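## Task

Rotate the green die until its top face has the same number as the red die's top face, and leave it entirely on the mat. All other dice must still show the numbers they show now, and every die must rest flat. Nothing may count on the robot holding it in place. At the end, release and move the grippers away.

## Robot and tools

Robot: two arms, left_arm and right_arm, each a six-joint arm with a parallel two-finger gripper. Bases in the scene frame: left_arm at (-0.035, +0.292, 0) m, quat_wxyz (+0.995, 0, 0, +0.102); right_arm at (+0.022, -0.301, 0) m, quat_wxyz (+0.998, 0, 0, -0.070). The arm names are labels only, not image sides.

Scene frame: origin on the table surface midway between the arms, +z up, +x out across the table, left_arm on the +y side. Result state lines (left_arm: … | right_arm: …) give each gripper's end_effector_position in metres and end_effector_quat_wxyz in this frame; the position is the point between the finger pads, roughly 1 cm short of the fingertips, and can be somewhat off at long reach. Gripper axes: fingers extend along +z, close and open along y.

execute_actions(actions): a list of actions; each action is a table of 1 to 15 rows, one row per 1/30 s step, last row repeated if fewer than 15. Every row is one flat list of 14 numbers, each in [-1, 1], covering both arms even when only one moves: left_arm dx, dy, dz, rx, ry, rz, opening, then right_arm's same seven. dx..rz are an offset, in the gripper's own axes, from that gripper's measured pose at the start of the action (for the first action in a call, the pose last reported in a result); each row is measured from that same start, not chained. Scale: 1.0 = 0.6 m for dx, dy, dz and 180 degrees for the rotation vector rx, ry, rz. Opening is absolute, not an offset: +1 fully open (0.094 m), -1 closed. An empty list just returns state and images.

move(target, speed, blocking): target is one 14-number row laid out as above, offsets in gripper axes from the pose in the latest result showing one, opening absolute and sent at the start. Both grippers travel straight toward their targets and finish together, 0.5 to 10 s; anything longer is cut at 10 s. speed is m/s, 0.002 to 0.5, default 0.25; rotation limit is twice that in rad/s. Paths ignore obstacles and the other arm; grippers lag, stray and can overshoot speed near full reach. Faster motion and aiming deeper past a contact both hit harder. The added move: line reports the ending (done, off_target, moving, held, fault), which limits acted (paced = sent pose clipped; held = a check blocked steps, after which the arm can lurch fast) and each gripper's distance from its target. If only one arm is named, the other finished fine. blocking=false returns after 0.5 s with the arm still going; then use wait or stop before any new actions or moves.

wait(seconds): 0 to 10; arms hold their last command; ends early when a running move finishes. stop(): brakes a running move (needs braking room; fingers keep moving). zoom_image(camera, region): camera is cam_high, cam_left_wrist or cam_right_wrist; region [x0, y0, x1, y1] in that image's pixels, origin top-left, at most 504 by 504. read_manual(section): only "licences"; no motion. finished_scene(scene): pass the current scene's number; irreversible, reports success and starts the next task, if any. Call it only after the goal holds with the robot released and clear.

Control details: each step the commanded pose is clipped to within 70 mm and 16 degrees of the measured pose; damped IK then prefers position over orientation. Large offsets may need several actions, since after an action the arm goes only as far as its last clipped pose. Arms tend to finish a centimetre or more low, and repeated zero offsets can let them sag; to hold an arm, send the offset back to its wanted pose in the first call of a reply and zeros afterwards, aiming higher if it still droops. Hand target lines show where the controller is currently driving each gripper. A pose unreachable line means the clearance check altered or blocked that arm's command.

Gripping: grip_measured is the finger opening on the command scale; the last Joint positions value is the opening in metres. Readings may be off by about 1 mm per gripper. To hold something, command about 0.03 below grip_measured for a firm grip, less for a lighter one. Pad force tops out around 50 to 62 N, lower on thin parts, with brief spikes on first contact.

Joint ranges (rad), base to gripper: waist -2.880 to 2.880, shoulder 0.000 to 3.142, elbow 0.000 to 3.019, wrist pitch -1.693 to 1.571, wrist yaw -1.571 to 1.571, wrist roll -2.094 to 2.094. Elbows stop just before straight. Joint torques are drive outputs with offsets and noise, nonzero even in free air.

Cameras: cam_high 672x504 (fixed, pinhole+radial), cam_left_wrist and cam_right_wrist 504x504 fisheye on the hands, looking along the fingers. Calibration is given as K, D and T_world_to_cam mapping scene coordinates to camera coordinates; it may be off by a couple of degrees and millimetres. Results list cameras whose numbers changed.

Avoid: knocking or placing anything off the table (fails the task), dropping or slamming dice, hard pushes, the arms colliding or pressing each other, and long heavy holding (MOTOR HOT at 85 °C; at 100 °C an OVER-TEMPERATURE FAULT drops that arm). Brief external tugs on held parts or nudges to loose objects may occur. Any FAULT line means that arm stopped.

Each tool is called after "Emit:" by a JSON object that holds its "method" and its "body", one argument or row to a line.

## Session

Emit:
{"method": "execute_actions", "body": {
  "actions": []
}}

Scene clock: 0.00 s.
left_arm: end_effector_position=(+0.3451, +0.1541, +0.1914) grip_measured=+1.000 end_effector_quat_wxyz=(+0.004, -0.599, +0.797, +0.072) | right_arm: end_effector_position=(+0.1771, -0.0452, +0.2556) grip_measured=+1.000 end_effector_quat_wxyz=(+0.611, -0.314, +0.713, +0.137)
Joint positions: left_arm=[-0.586  1.491  1.284 -1.483 -0.082 -1.676  0.094] | right_arm=[ 1.589  0.433  0.339 -0.216  0.789  0.03   0.094]
Joint velocities: left_arm=[-0.005 -0.015 -0.012 -0.012 -0.051 -0.037  0.   ] | right_arm=[-0.024 -0.005 -0.007 -0.012 -0.037  0.007  0.   ]
Joint torques (N m, as the arm reports them, + toward a larger angle): no reading
Hand target (left_arm): +0.353, +0.151, +0.204; +0.013, -0.600, +0.798, +0.058
Hand target (right_arm): +0.178, -0.042, +0.275; +0.619, -0.303, +0.709, +0.150
camera_calibration (this result's frames):
cam_left_wrist: T_world_to_cam=[[0.955298, -0.268946, -0.122779, -0.26477], [-0.175517, -0.850103, 0.496507, 0.105126], [-0.237908, -0.452762, -0.859306, 0.438257], [0, 0, 0, 1]] pos_world=[0.375651, 0.216585, 0.291892]
cam_right_wrist: T_world_to_cam=[[0.615627, -0.763964, 0.193295, -0.19886], [-0.495221, -0.565856, -0.659214, 0.237308], [0.612993, 0.310106, -0.726687, 0.215576], [0, 0, 0, 1]] pos_world=[0.107797, -0.0844909, 0.351531]

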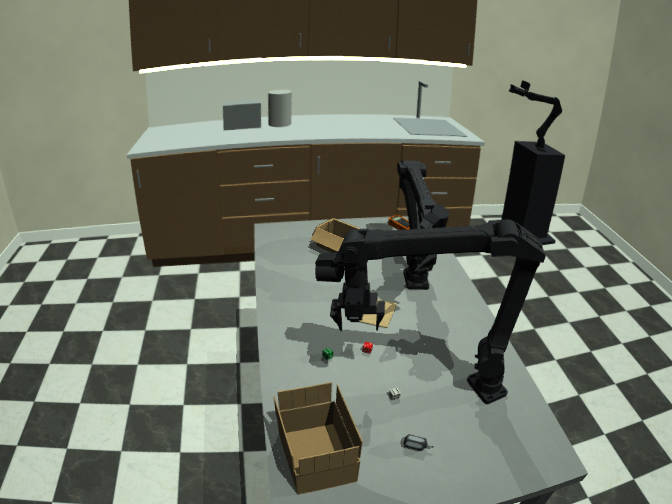

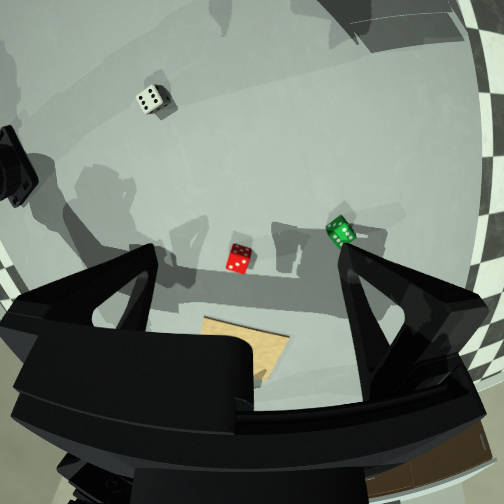

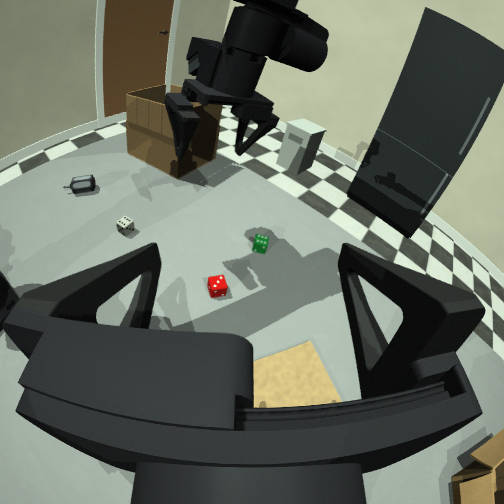

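Emit:
{"method": "zoom_image", "body": {
  "camera": "cam_left_wrist",
  "region": [310, 200, 380, 260]
}}

Emit:
{"method": "zoom_image", "body": {
  "camera": "cam_right_wrist",
  "region": [200, 220, 290, 305]
}}

Emit:
{"method": "zoom_image", "body": {
  "camera": "cam_high",
  "region": [310, 335, 380, 370]
}}

Region (310, 200, 380, 260) of cam_left_wrist's 504x504 image, scaled by 7.200, with more detail than that image has; it fills the top 432 rows of this view, and the rest is white.

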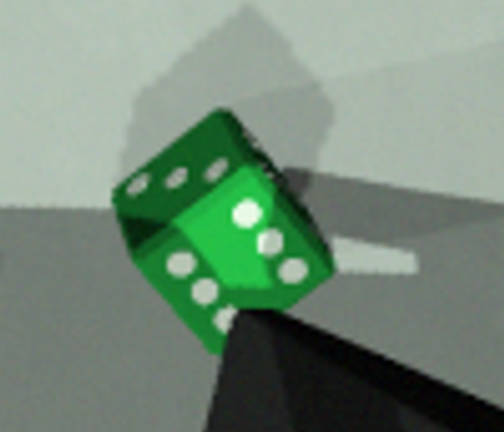

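Region (200, 220, 290, 305) of cam_right_wrist's 504x504 image, scaled by 5.600, with more detail than that image has.

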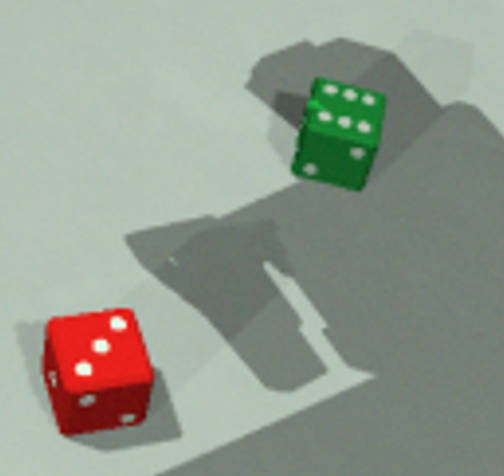

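Region (310, 335, 380, 370) of cam_high's 672x504 image, scaled by 7.200, with more detail than that image has.

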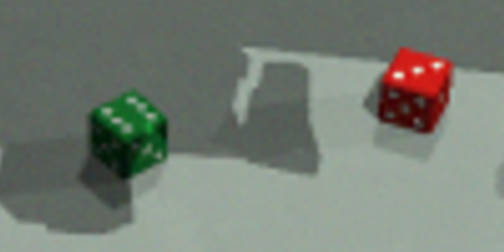

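Emit:
{"method": "move", "body": {
  "target": [0.055,-0.118,0.168,0.374,-0.158,0.676,0.2,0.11,-0.645,-0.243,0.33,0.06,0.07,1]
}}

Scene clock: 24.77 s.
left_arm: end_effector_position=(+0.3813, +0.1107, +0.0684) grip_measured=+0.202 end_effector_quat_wxyz=(+0.347, +0.456, +0.789, -0.221) | right_arm: end_effector_position=(+0.2920, -0.4354, +0.2512) grip_measured=+1.000 end_effector_quat_wxyz=(+0.573, +0.106, +0.794, -0.171)
Joint positions: left_arm=[-0.388  1.471  0.681 -0.169  0.632  0.657  0.056] | right_arm=[-0.367  0.321  0.339 -0.308 -0.08  -0.182  0.094]
Joint velocities: left_arm=[-0.015 -0.015 -0.007 -0.002 -0.081 -0.095  0.   ] | right_arm=[ 0.005  0.005  0.002 -0.012  0.081 -0.037  0.   ]
Joint torques (N m, as the arm reports them, + toward a larger angle): left_arm=[  1.1  -10.12  10.29   1.58   0.7    0.19] | right_arm=[-1.07  1.28 14.07  3.29  0.09 -0.09]
Hand target (left_arm): +0.398, +0.113, +0.078; +0.366, +0.461, +0.780, -0.212
Hand target (right_arm): +0.295, -0.441, +0.293; +0.599, +0.103, +0.771, -0.188
Off the commanded pose (left_arm): 0.019 m, 3 deg.
Off the commanded pose (right_arm): 0.046 m, 6 deg.
move: off_target (left_arm, right_arm)
camera_calibration (this result's frames):
cam_left_wrist: T_world_to_cam=[[-0.867636, -0.496587, 0.0246871, 0.383983], [-0.4886, 0.842381, -0.227299, 0.117197], [0.0920779, -0.209275, -0.973512, 0.176568], [0, 0, 0, 1]] pos_world=[0.374162, 0.128908, 0.18905]
cam_right_wrist: T_world_to_cam=[[-0.363137, -0.918463, 0.156709, -0.339122], [-0.767164, 0.199288, -0.609708, 0.470665], [0.528763, -0.341629, -0.776981, 0.0163989], [0, 0, 0, 1]] pos_world=[0.229259, -0.399667, 0.352854]

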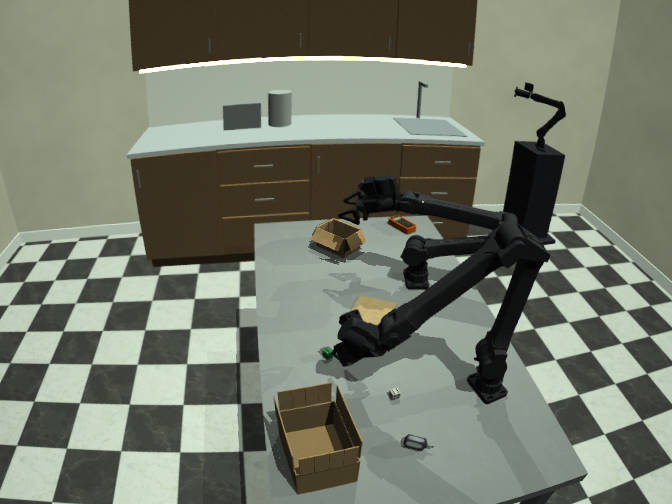

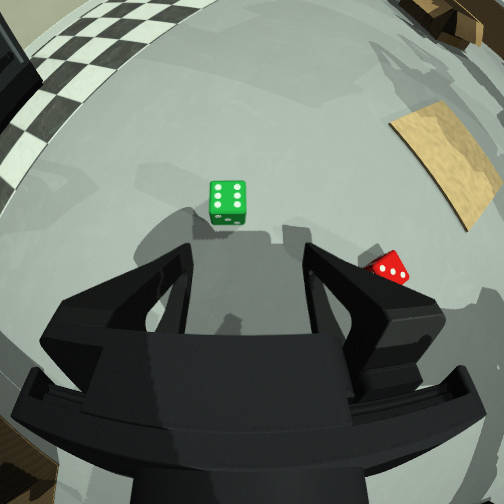

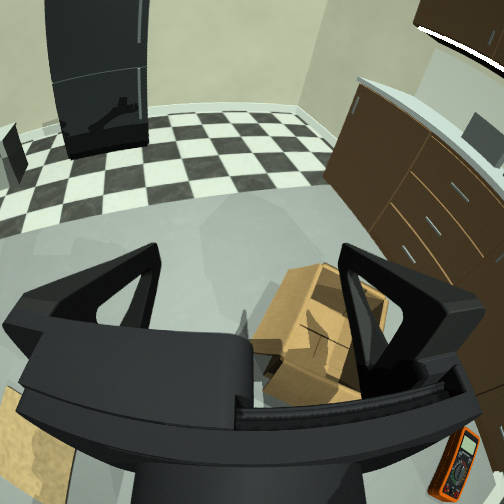

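Emit:
{"method": "move", "body": {
  "target": [-0.02,0.04,0.11,0,-0.015,0,0.4,-0.03,0,0,0,0,0,1],
  "speed": 0.06
}}

Scene clock: 32.30 s.
left_arm: end_effector_position=(+0.4076, +0.0821, +0.0216) grip_measured=+0.398 end_effector_quat_wxyz=(+0.346, +0.449, +0.790, -0.235) | right_arm: end_effector_position=(+0.2922, -0.4352, +0.2459) grip_measured=+1.000 end_effector_quat_wxyz=(+0.564, +0.108, +0.800, -0.172)
Joint positions: left_arm=[-0.44   1.667  0.729  0.008  0.624  0.584  0.066] | right_arm=[-0.355  0.328  0.339 -0.321 -0.061 -0.182  0.094]
Joint velocities: left_arm=[-0.015 -0.015  0.007  0.012  0.007 -0.051  0.   ] | right_arm=[ 0.015 -0.015 -0.002 -0.007  0.007 -0.022  0.   ]
Joint torques (N m, as the arm reports them, + toward a larger angle): left_arm=[ -1.12 -12.01  10.54   1.86   0.37  -0.1 ] | right_arm=[ 0.65  2.05 13.04  1.48  0.1   0.08]
Hand target (left_arm): +0.429, +0.072, +0.035; +0.367, +0.450, +0.781, -0.231
Hand target (right_arm): +0.297, -0.434, +0.268; +0.573, +0.105, +0.794, -0.172
Off the commanded pose (left_arm): 0.027 m, 3 deg.
Off the commanded pose (right_arm): 0.023 m, 1 deg.
move: off_target (left_arm, right_arm)
camera_calibration (this result's frames):
cam_left_wrist: T_world_to_cam=[[-0.866216, -0.49681, 0.0533818, 0.392611], [-0.49417, 0.83597, -0.238645, 0.146501], [0.0739357, -0.233098, -0.969639, 0.131803], [0, 0, 0, 1]] pos_world=[0.402738, 0.103306, 0.141805]
cam_right_wrist: T_world_to_cam=[[-0.365746, -0.916923, 0.15963, -0.337357], [-0.778318, 0.207279, -0.592669, 0.470096], [0.510344, -0.341009, -0.789469, 0.0210381], [0, 0, 0, 1]] pos_world=[0.23176, -0.399597, 0.349072]

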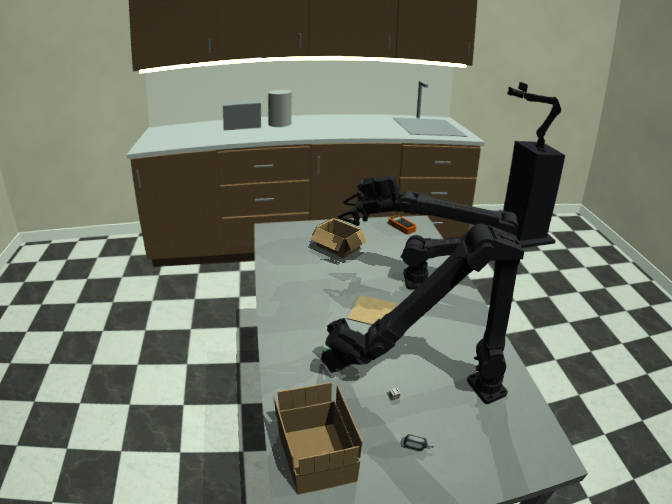

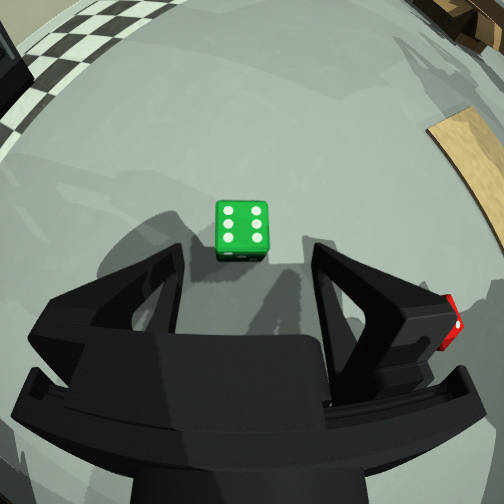

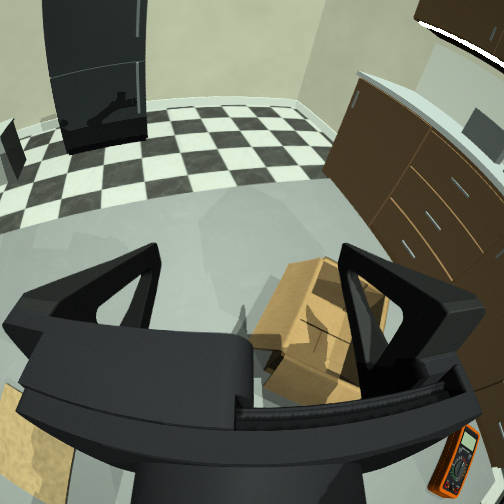

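Emit:
{"method": "move", "body": {
  "target": [-0.051,0.027,0.044,-0.016,-0.015,0.019,0.4,-0.03,0,0,0,0,0,1],
  "speed": 0.04
}}

Scene clock: 38.07 s.
left_arm: end_effector_position=(+0.4206, +0.0672, +0.0161) grip_measured=+0.398 end_effector_quat_wxyz=(+0.363, +0.457, +0.783, -0.217) | right_arm: end_effector_position=(+0.2924, -0.4352, +0.2406) grip_measured=+1.000 end_effector_quat_wxyz=(+0.554, +0.110, +0.806, -0.174)
Joint positions: left_arm=[-0.475  1.707  0.747  0.085  0.58   0.569  0.066] | right_arm=[-0.344  0.338  0.339 -0.333 -0.043 -0.182  0.094]
Joint velocities: left_arm=[-0.015 -0.015  0.002 -0.002 -0.037 -0.007  0.001] | right_arm=[ 0.005 -0.005 -0.012  0.017  0.007 -0.022  0.   ]
Joint torques (N m, as the arm reports them, + toward a larger angle): left_arm=[ -1.17 -12.24  10.39   1.93   0.31  -0.13] | right_arm=[ 1.39  1.66 13.1   1.66  0.1   0.08]
Hand target (left_arm): +0.441, +0.056, +0.028; +0.383, +0.457, +0.774, -0.215
Hand target (right_arm): +0.297, -0.434, +0.263; +0.564, +0.108, +0.800, -0.173
Off the commanded pose (left_arm): 0.026 m, 2 deg.
Off the commanded pose (right_arm): 0.023 m, 1 deg.
move: off_target (left_arm, right_arm)
camera_calibration (this result's frames):
cam_left_wrist: T_world_to_cam=[[-0.866967, -0.498362, 0.00166894, 0.39801], [-0.482688, 0.838857, -0.251656, 0.159228], [0.124016, -0.218983, -0.967815, 0.10004], [0, 0, 0, 1]] pos_world=[0.409512, 0.0866907, 0.136227]
cam_right_wrist: T_world_to_cam=[[-0.368426, -0.915225, 0.16317, -0.335727], [-0.789336, 0.215237, -0.574997, 0.469511], [0.491132, -0.34064, -0.801719, 0.0254249], [0, 0, 0, 1]] pos_world=[0.234425, -0.399661, 0.345132]

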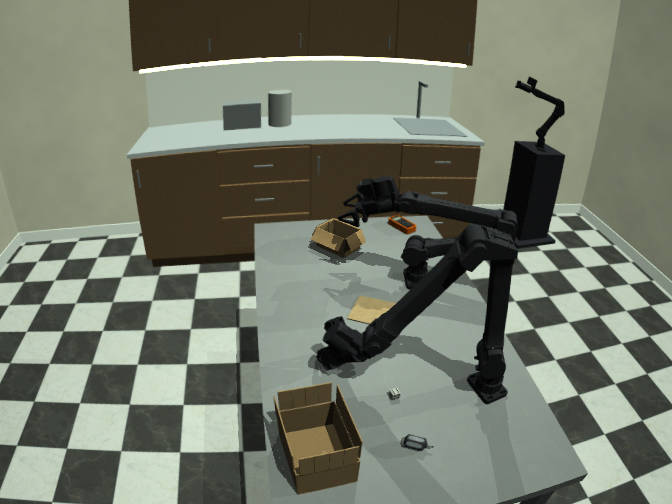

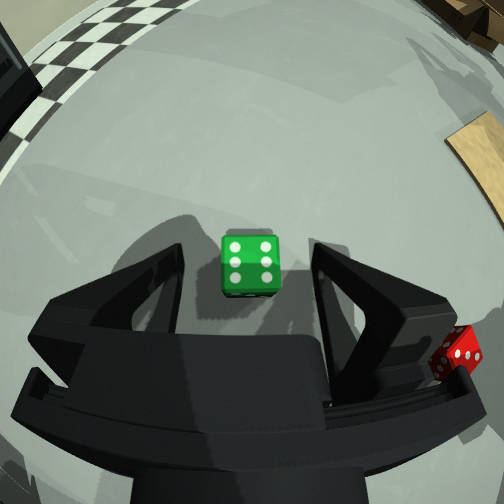

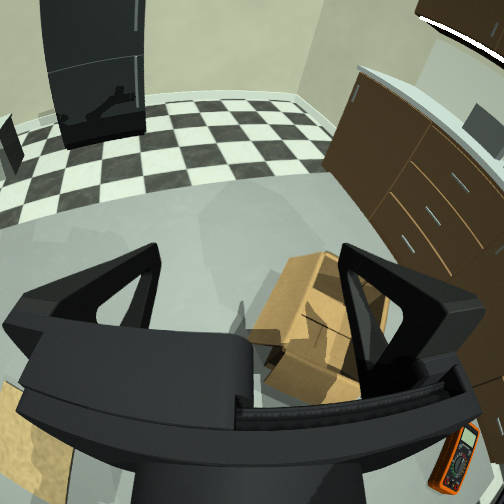

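Emit:
{"method": "move", "body": {
  "target": [0,0,0,0,0,0,-0.6,0,0,0,0,0,0,1]
}}

Emit:
{"method": "move", "body": {
  "target": [-0.19,0,-0.16,0,0,0,-0.6,0,0,0,0,0,0,1],
  "speed": 0.12
}}

Scene clock: 42.33 s.
left_arm: end_effector_position=(+0.4206, +0.0672, +0.0161) grip_measured=-0.479 end_effector_quat_wxyz=(+0.363, +0.456, +0.783, -0.217) | right_arm: end_effector_position=(+0.2924, -0.4352, +0.2406) grip_measured=+1.000 end_effector_quat_wxyz=(+0.554, +0.110, +0.806, -0.174)
Joint positions: left_arm=[-0.475  1.707  0.747  0.085  0.58   0.569  0.024] | right_arm=[-0.344  0.338  0.339 -0.333 -0.043 -0.182  0.094]
Joint velocities: left_arm=[-0.015 -0.005  0.002 -0.002 -0.037 -0.037  0.   ] | right_arm=[ 0.005 -0.005 -0.007 -0.007 -0.066  0.037  0.   ]
Joint torques (N m, as the arm reports them, + toward a larger angle): left_arm=[ -0.05 -13.5    6.73   1.18   0.47   0.05] | right_arm=[-0.14  1.27  9.64  2.11  0.02  0.02]
Hand target (left_arm): +0.421, +0.067, +0.016; +0.363, +0.457, +0.783, -0.217
Hand target (right_arm): +0.292, -0.435, +0.241; +0.554, +0.110, +0.806, -0.174
Off the commanded pose (left_arm): 0.000 m, 0 deg.
Off the commanded pose (right_arm): 0.000 m, 0 deg.
move: done
camera_calibration (this result's frames):
cam_left_wrist: T_world_to_cam=[[-0.866845, -0.498574, 0.00196123, 0.397968], [-0.482958, 0.838703, -0.251651, 0.159352], [0.123822, -0.219089, -0.967816, 0.100129], [0, 0, 0, 1]] pos_world=[0.409538, 0.086705, 0.136227]
cam_right_wrist: T_world_to_cam=[[-0.368426, -0.915225, 0.16317, -0.335727], [-0.789336, 0.215237, -0.574997, 0.469511], [0.491132, -0.34064, -0.801719, 0.0254249], [0, 0, 0, 1]] pos_world=[0.234425, -0.399661, 0.345132]

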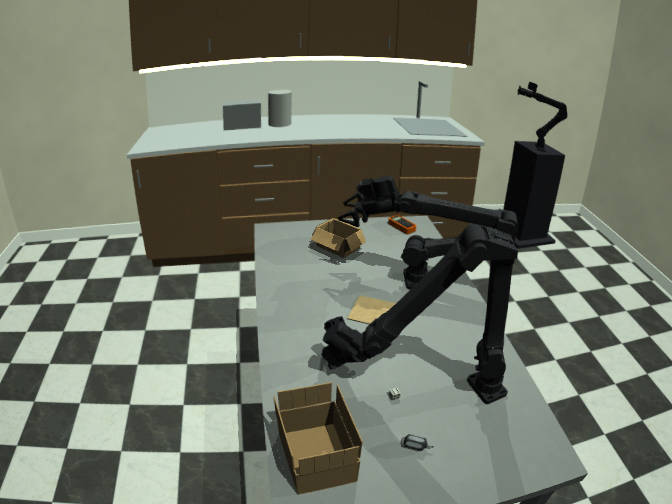

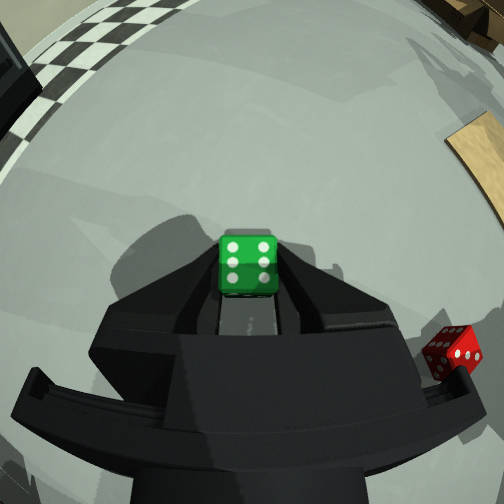

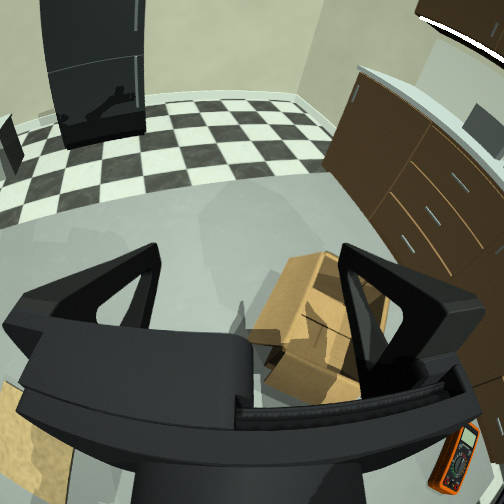

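Scene clock: 43.93 s.
left_arm: end_effector_position=(+0.4007, +0.0725, +0.1343) grip_measured=-0.479 end_effector_quat_wxyz=(+0.336, +0.453, +0.794, -0.225) | right_arm: end_effector_position=(+0.2924, -0.4352, +0.2406) grip_measured=+1.000 end_effector_quat_wxyz=(+0.554, +0.110, +0.806, -0.174)
Joint positions: left_arm=[-0.475  1.408  0.84  -0.367  0.581  0.569  0.024] | right_arm=[-0.344  0.338  0.339 -0.333 -0.043 -0.182  0.094]
Joint velocities: left_arm=[-0.005 -0.015 -0.012 -0.012  0.051 -0.007  0.   ] | right_arm=[-0.015  0.005 -0.002 -0.002  0.022  0.022  0.   ]
Joint torques (N m, as the arm reports them, + toward a larger angle): left_arm=[  0.84 -12.72  13.62   0.7    0.66   0.13] | right_arm=[0.3  1.25 9.76 2.04 0.04 0.05]
Hand target (left_arm): +0.419, +0.072, +0.165; +0.363, +0.456, +0.783, -0.217
Hand target (right_arm): +0.292, -0.435, +0.241; +0.554, +0.110, +0.806, -0.174
Off the commanded pose (left_arm): 0.037 m, 3 deg.
Off the commanded pose (right_arm): 0.000 m, 0 deg.
move: off_target (left_arm)
camera_calibration (this result's frames):
cam_left_wrist: T_world_to_cam=[[-0.865956, -0.498106, 0.0448298, 0.377032], [-0.495585, 0.842607, -0.210736, 0.174365], [0.0671951, -0.204705, -0.976514, 0.240944], [0, 0, 0, 1]] pos_world=[0.396716, 0.0902039, 0.255128]
cam_right_wrist: T_world_to_cam=[[-0.368426, -0.915225, 0.16317, -0.335727], [-0.789336, 0.215237, -0.574997, 0.469511], [0.491132, -0.34064, -0.801719, 0.0254249], [0, 0, 0, 1]] pos_world=[0.234425, -0.399661, 0.345132]

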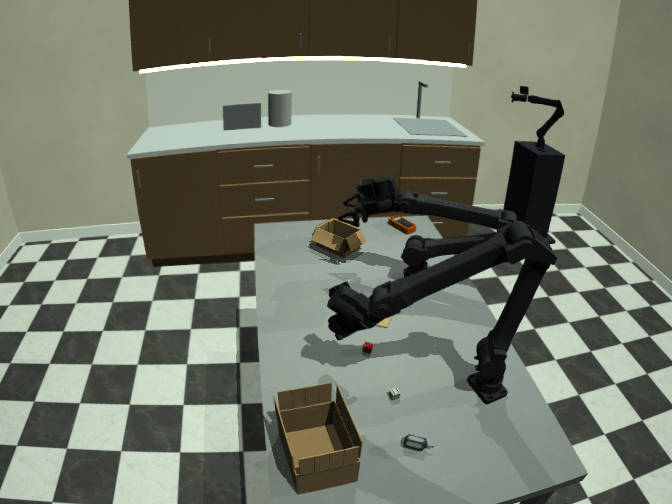

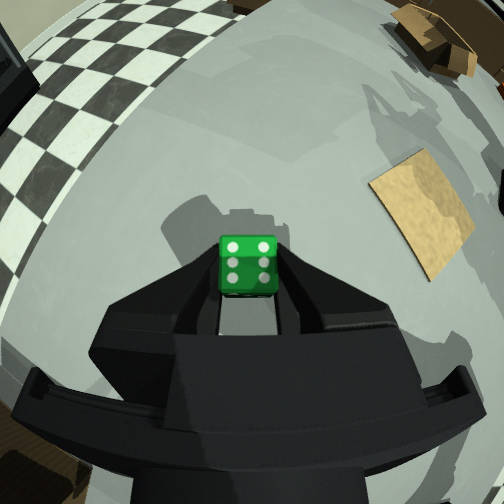

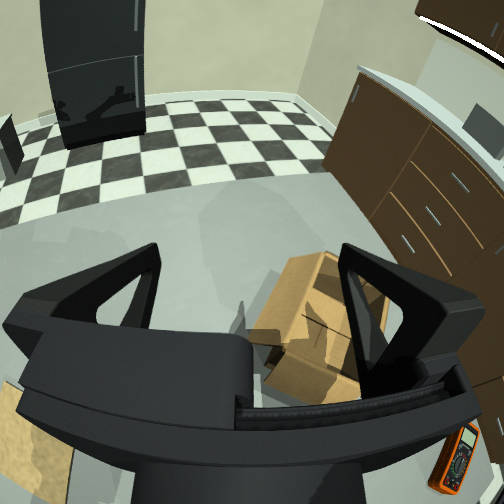

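Emit:
{"method": "move", "body": {
  "target": [-0.062,-0.373,0.205,-0.052,0.347,-0.57,-0.6,0,0,0,0,0,0,1]
}}

Scene clock: 60.03 s.
left_arm: end_effector_position=(+0.2514, -0.1216, +0.0864) grip_measured=-0.479 end_effector_quat_wxyz=(-0.329, -0.277, +0.897, -0.097) | right_arm: end_effector_position=(+0.2924, -0.4352, +0.2406) grip_measured=+1.000 end_effector_quat_wxyz=(+0.554, +0.110, +0.806, -0.174)
Joint positions: left_arm=[-0.953  1.865  1.365 -1.266  0.677 -1.279  0.024] | right_arm=[-0.344  0.338  0.339 -0.333 -0.043 -0.182  0.094]
Joint velocities: left_arm=[-0.005  0.005  0.007  0.017 -0.037 -0.022 -0.001] | right_arm=[ 0.005  0.005 -0.007  0.002 -0.037  0.022  0.   ]
Joint torques (N m, as the arm reports them, + toward a larger angle): left_arm=[ -0.84 -16.95  12.77  -0.53   0.69  -0.14] | right_arm=[-0.69  0.91  9.63  1.98  0.03  0.05]
Hand target (left_arm): +0.260, -0.137, +0.099; -0.325, -0.277, +0.898, -0.105
Hand target (right_arm): +0.292, -0.435, +0.241; +0.554, +0.110, +0.806, -0.174
Off the commanded pose (left_arm): 0.020 m, 1 deg.
Off the commanded pose (right_arm): 0.000 m, 0 deg.
move: off_target (left_arm)
camera_calibration (this result's frames):
cam_left_wrist: T_world_to_cam=[[0.555059, -0.831565, -0.0202083, -0.238973], [-0.196528, -0.154709, 0.968216, -0.0444213], [-0.808261, -0.533446, -0.249299, 0.281749], [0, 0, 0, 1]] pos_world=[0.351641, -0.055296, 0.10842]
cam_right_wrist: T_world_to_cam=[[-0.368426, -0.915225, 0.16317, -0.335727], [-0.789336, 0.215237, -0.574997, 0.469511], [0.491132, -0.34064, -0.801719, 0.0254249], [0, 0, 0, 1]] pos_world=[0.234425, -0.399661, 0.345132]

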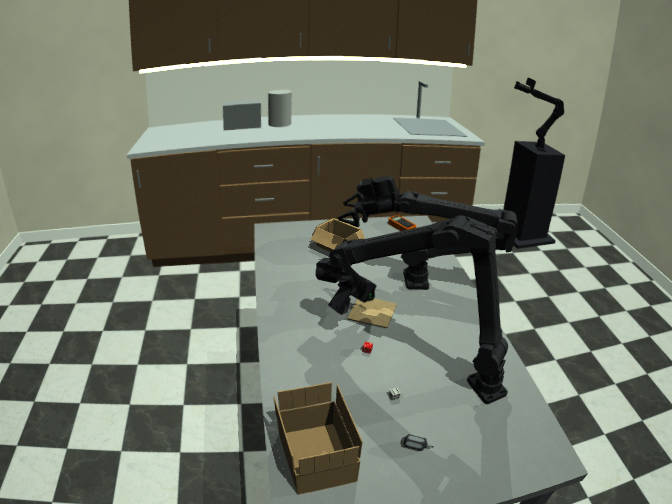

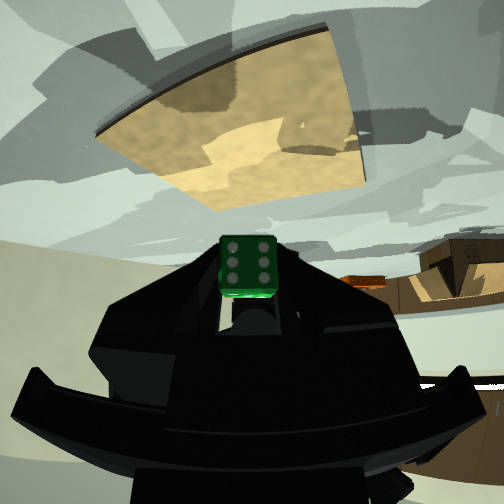

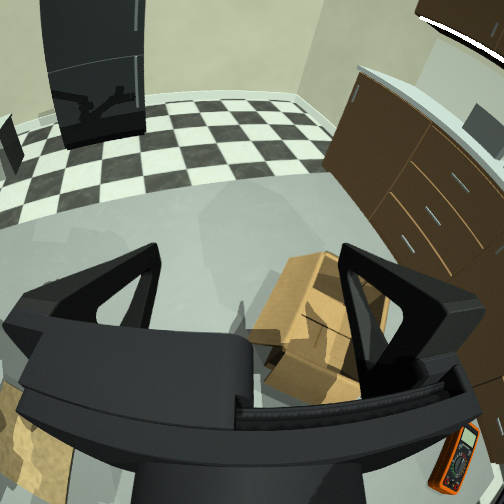

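Down 0.066.

Emit:
{"method": "move", "body": {
  "target": [-0.071,0,0.084,0,0,0,-0.6,0,0,0,0,0,0,1],
  "speed": 0.05
}}

Scene clock: 67.27 s.
left_arm: end_effector_position=(+0.2511, -0.1213, +0.0272) grip_measured=-0.479 end_effector_quat_wxyz=(-0.329, -0.278, +0.897, -0.097) | right_arm: end_effector_position=(+0.2924, -0.4352, +0.2406) grip_measured=+1.000 end_effector_quat_wxyz=(+0.554, +0.110, +0.806, -0.174)
Joint positions: left_arm=[-0.953  1.946  1.31  -1.129  0.677 -1.282  0.024] | right_arm=[-0.344  0.338  0.339 -0.333 -0.043 -0.182  0.094]
Joint velocities: left_arm=[-0.015 -0.005 -0.007  0.002  0.007  0.051 -0.   ] | right_arm=[-0.024 -0.015  0.012  0.007 -0.007  0.051  0.   ]
Joint torques (N m, as the arm reports them, + toward a larger angle): left_arm=[ -0.16 -17.38   7.33   0.37   0.51   0.06] | right_arm=[0.64 1.77 9.15 2.27 0.02 0.07]
Hand target (left_arm): +0.251, -0.122, +0.020; -0.329, -0.277, +0.897, -0.096
Hand target (right_arm): +0.292, -0.435, +0.241; +0.554, +0.110, +0.806, -0.174
Off the commanded pose (left_arm): 0.007 m, 0 deg.
Off the commanded pose (right_arm): 0.000 m, 0 deg.
move: done
camera_calibration (this result's frames):
cam_left_wrist: T_world_to_cam=[[0.557, -0.830255, -0.0206891, -0.240106], [-0.196195, -0.155748, 0.968117, 0.0126777], [-0.807006, -0.535181, -0.249644, 0.266385], [0, 0, 0, 1]] pos_world=[0.3512, -0.0548104, 0.0492602]
cam_right_wrist: T_world_to_cam=[[-0.368426, -0.915225, 0.16317, -0.335727], [-0.789336, 0.215237, -0.574997, 0.469511], [0.491132, -0.34064, -0.801719, 0.0254249], [0, 0, 0, 1]] pos_world=[0.234425, -0.399661, 0.345132]

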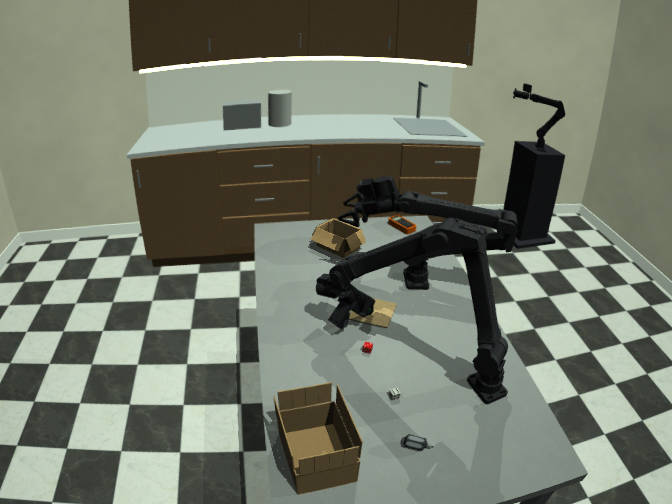

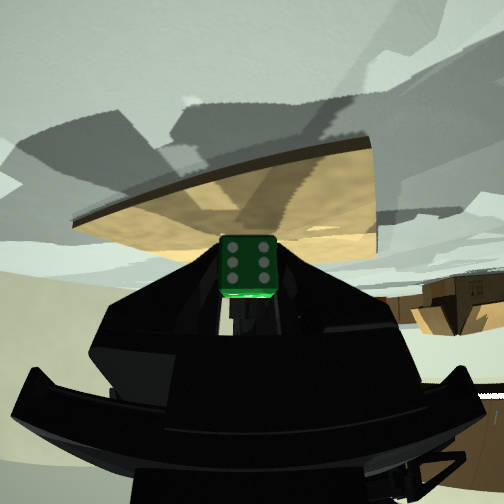

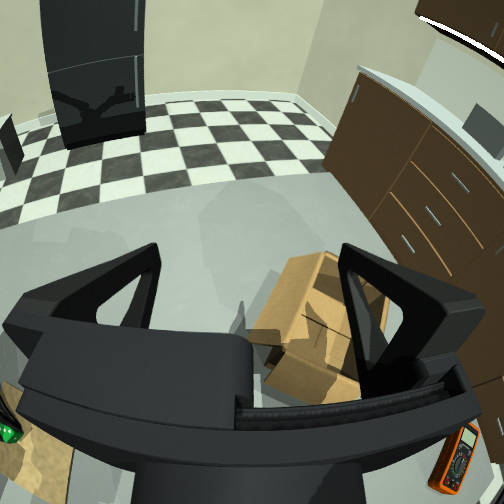

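Emit:
{"method": "move", "body": {
  "target": [-0.016,0,0.019,0,0,0,-0.6,0,0,0,0,0,0,1],
  "speed": 0.02
}}

Emit:
{"method": "move", "body": {
  "target": [0,0,0,0,0,0,0.2,0,0,0,0,0,0,1]
}}

Emit:
{"method": "move", "body": {
  "target": [0.14,0,-0.22,0,0,0,0.2,0,0,0,0,0,0,1],
  "speed": 0.15
}}

Scene clock: 74.20 s.
left_arm: end_effector_position=(+0.2517, -0.1219, +0.0220) grip_measured=-0.479 end_effector_quat_wxyz=(-0.327, -0.277, +0.898, -0.100) | right_arm: end_effector_position=(+0.2924, -0.4352, +0.2406) grip_measured=+1.000 end_effector_quat_wxyz=(+0.554, +0.110, +0.806, -0.174)
Joint positions: left_arm=[-0.953  1.952  1.304 -1.109  0.677 -1.282  0.024] | right_arm=[-0.344  0.338  0.339 -0.333 -0.043 -0.182  0.094]
Joint velocities: left_arm=[ 0.005 -0.005  0.002  0.017 -0.007 -0.022 -0.001] | right_arm=[-0.015 -0.005  0.002  0.002 -0.007  0.007  0.   ]
Joint torques (N m, as the arm reports them, + toward a larger angle): left_arm=[  0.01 -17.22   7.03   0.39   0.51   0.04] | right_arm=[0.4  1.1  9.57 2.01 0.02 0.05]
Hand target (left_arm): +0.251, -0.121, +0.013; -0.329, -0.278, +0.897, -0.097
Hand target (right_arm): +0.292, -0.435, +0.241; +0.554, +0.110, +0.806, -0.174
Off the commanded pose (left_arm): 0.010 m, 0 deg.
Off the commanded pose (right_arm): 0.000 m, 0 deg.
move: done
camera_calibration (this result's frames):
cam_left_wrist: T_world_to_cam=[[0.55715, -0.830308, -0.0131776, -0.241267], [-0.201348, -0.150469, 0.967894, 0.0195978], [-0.805632, -0.536608, -0.251014, 0.264764], [0, 0, 0, 1]] pos_world=[0.35167, -0.0553028, 0.0443116]
cam_right_wrist: T_world_to_cam=[[-0.368426, -0.915225, 0.16317, -0.335727], [-0.789336, 0.215237, -0.574997, 0.469511], [0.491132, -0.34064, -0.801719, 0.0254249], [0, 0, 0, 1]] pos_world=[0.234425, -0.399661, 0.345132]

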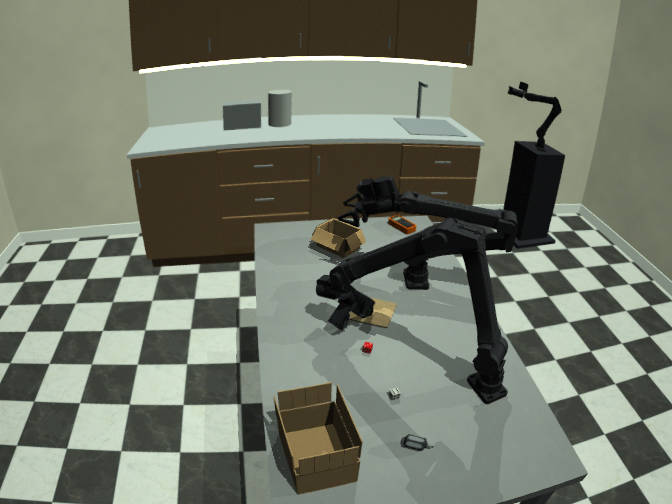

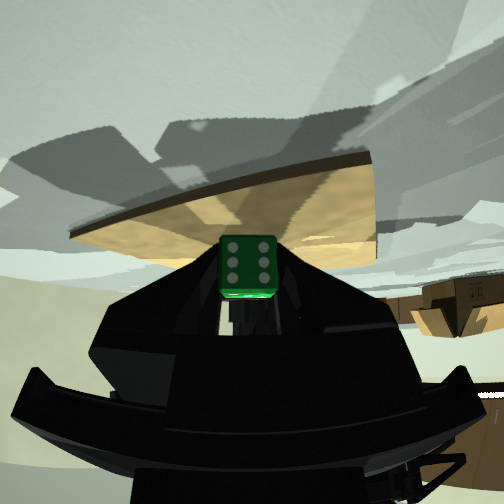

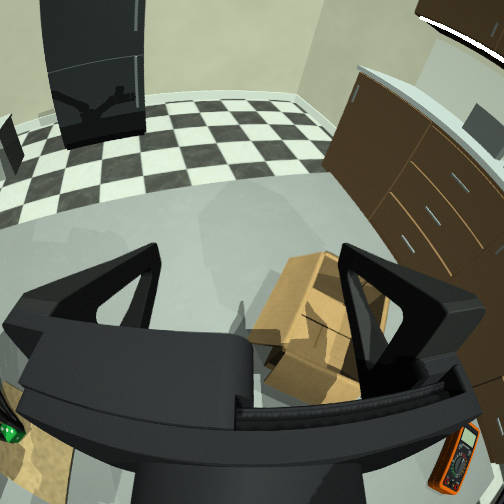

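Scene clock: 74.70 s.
left_arm: end_effector_position=(+0.2517, -0.1219, +0.0220) grip_measured=+0.198 end_effector_quat_wxyz=(-0.327, -0.277, +0.898, -0.100) | right_arm: end_effector_position=(+0.2924, -0.4352, +0.2406) grip_measured=+1.000 end_effector_quat_wxyz=(+0.554, +0.110, +0.806, -0.174)
Joint positions: left_arm=[-0.953  1.952  1.304 -1.109  0.677 -1.282  0.056] | right_arm=[-0.344  0.338  0.339 -0.333 -0.043 -0.182  0.094]
Joint velocities: left_arm=[-0.005  0.005  0.002 -0.007 -0.007 -0.037 -0.001] | right_arm=[ 0.005  0.005  0.007 -0.002  0.037  0.037  0.   ]
Joint torques (N m, as the arm reports them, + toward a larger angle): left_arm=[ -0.09 -18.33   7.43  -0.05   0.51   0.04] | right_arm=[ 1.11  0.64  9.53  2.34  0.04 -0.01]
Hand target (left_arm): +0.252, -0.122, +0.022; -0.327, -0.277, +0.898, -0.100
Hand target (right_arm): +0.292, -0.435, +0.241; +0.554, +0.110, +0.806, -0.174
Off the commanded pose (left_arm): 0.000 m, 0 deg.
Off the commanded pose (right_arm): 0.000 m, 0 deg.
move: done
camera_calibration (this result's frames):
cam_left_wrist: T_world_to_cam=[[0.55715, -0.830308, -0.0131776, -0.241267], [-0.201348, -0.150469, 0.967894, 0.0195978], [-0.805632, -0.536608, -0.251014, 0.264764], [0, 0, 0, 1]] pos_world=[0.35167, -0.0553028, 0.0443116]
cam_right_wrist: T_world_to_cam=[[-0.368426, -0.915225, 0.16317, -0.335727], [-0.789336, 0.215237, -0.574997, 0.469511], [0.491132, -0.34064, -0.801719, 0.0254249], [0, 0, 0, 1]] pos_world=[0.234425, -0.399661, 0.345132]

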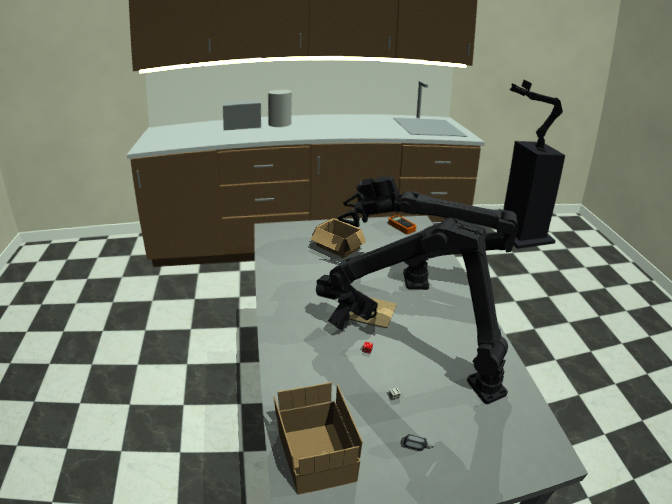

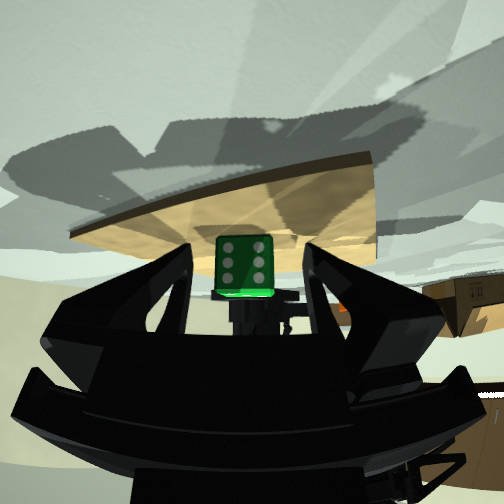

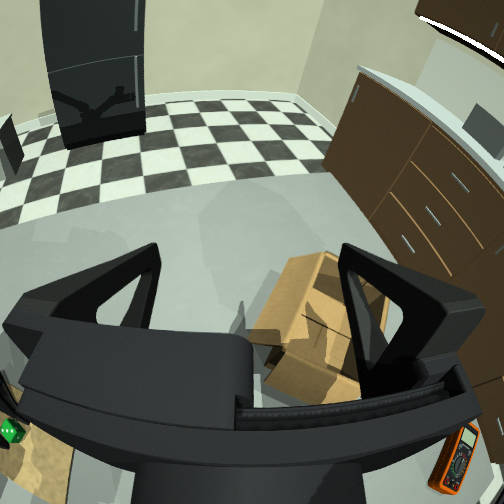

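Scene clock: 76.17 s.
left_arm: end_effector_position=(+0.2533, -0.1026, +0.1516) grip_measured=+0.198 end_effector_quat_wxyz=(-0.343, -0.288, +0.891, -0.074) | right_arm: end_effector_position=(+0.2924, -0.4352, +0.2406) grip_measured=+1.000 end_effector_quat_wxyz=(+0.554, +0.110, +0.806, -0.174)
Joint positions: left_arm=[-0.922  1.802  1.451 -1.494  0.672 -1.247  0.056] | right_arm=[-0.344  0.338  0.339 -0.333 -0.043 -0.182  0.094]
Joint velocities: left_arm=[-0.005 -0.005 -0.012  0.002 -0.022 -0.051 -0.001] | right_arm=[-0.015 -0.005 -0.007  0.012  0.022  0.037  0.   ]
Joint torques (N m, as the arm reports them, + toward a larger angle): left_arm=[  1.44 -19.11  12.66  -0.63   0.35   0.21] | right_arm=[0.63 0.35 9.65 2.27 0.05 0.06]
Hand target (left_arm): +0.268, -0.107, +0.177; -0.327, -0.277, +0.898, -0.100
Hand target (right_arm): +0.292, -0.435, +0.241; +0.554, +0.110, +0.806, -0.174
Off the commanded pose (left_arm): 0.031 m, 4 deg.
Off the commanded pose (right_arm): 0.000 m, 0 deg.
move: off_target (left_arm)
camera_calibration (this result's frames):
cam_left_wrist: T_world_to_cam=[[0.556867, -0.827017, -0.077084, -0.214297], [-0.152218, -0.192845, 0.96935, -0.119564], [-0.816535, -0.528066, -0.233276, 0.309905], [0, 0, 0, 1]] pos_world=[0.354183, -0.0366345, 0.171674]
cam_right_wrist: T_world_to_cam=[[-0.368426, -0.915225, 0.16317, -0.335727], [-0.789336, 0.215237, -0.574997, 0.469511], [0.491132, -0.34064, -0.801719, 0.0254249], [0, 0, 0, 1]] pos_world=[0.234425, -0.399661, 0.345132]

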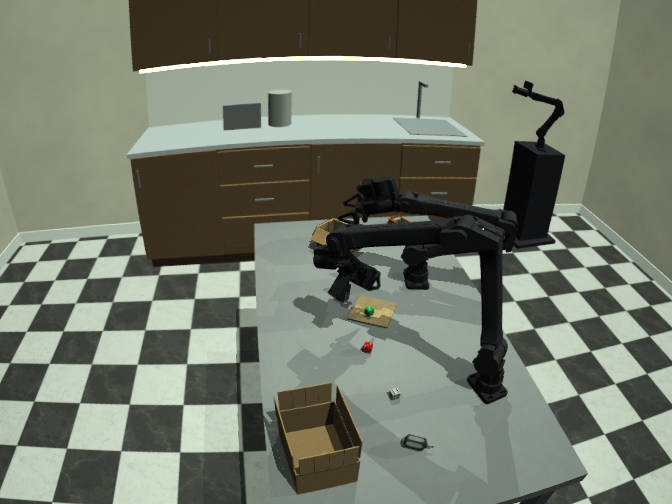

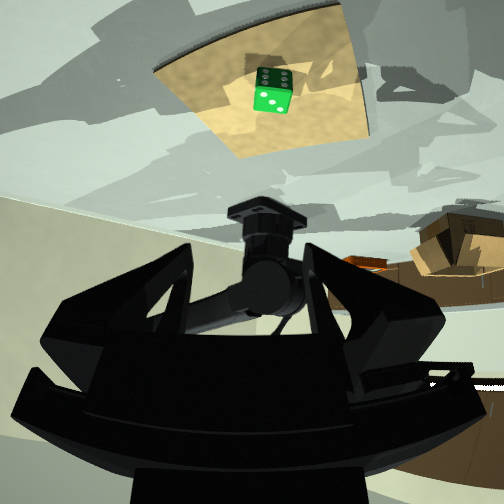

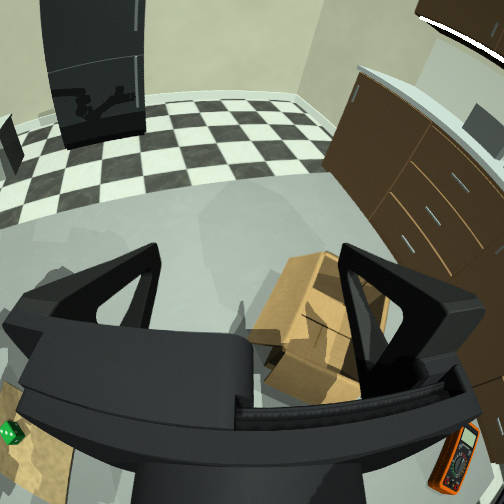

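Emit:
{"method": "finished_scene", "body": {
  "scene": 2
}}

The scene is finished: the task was done.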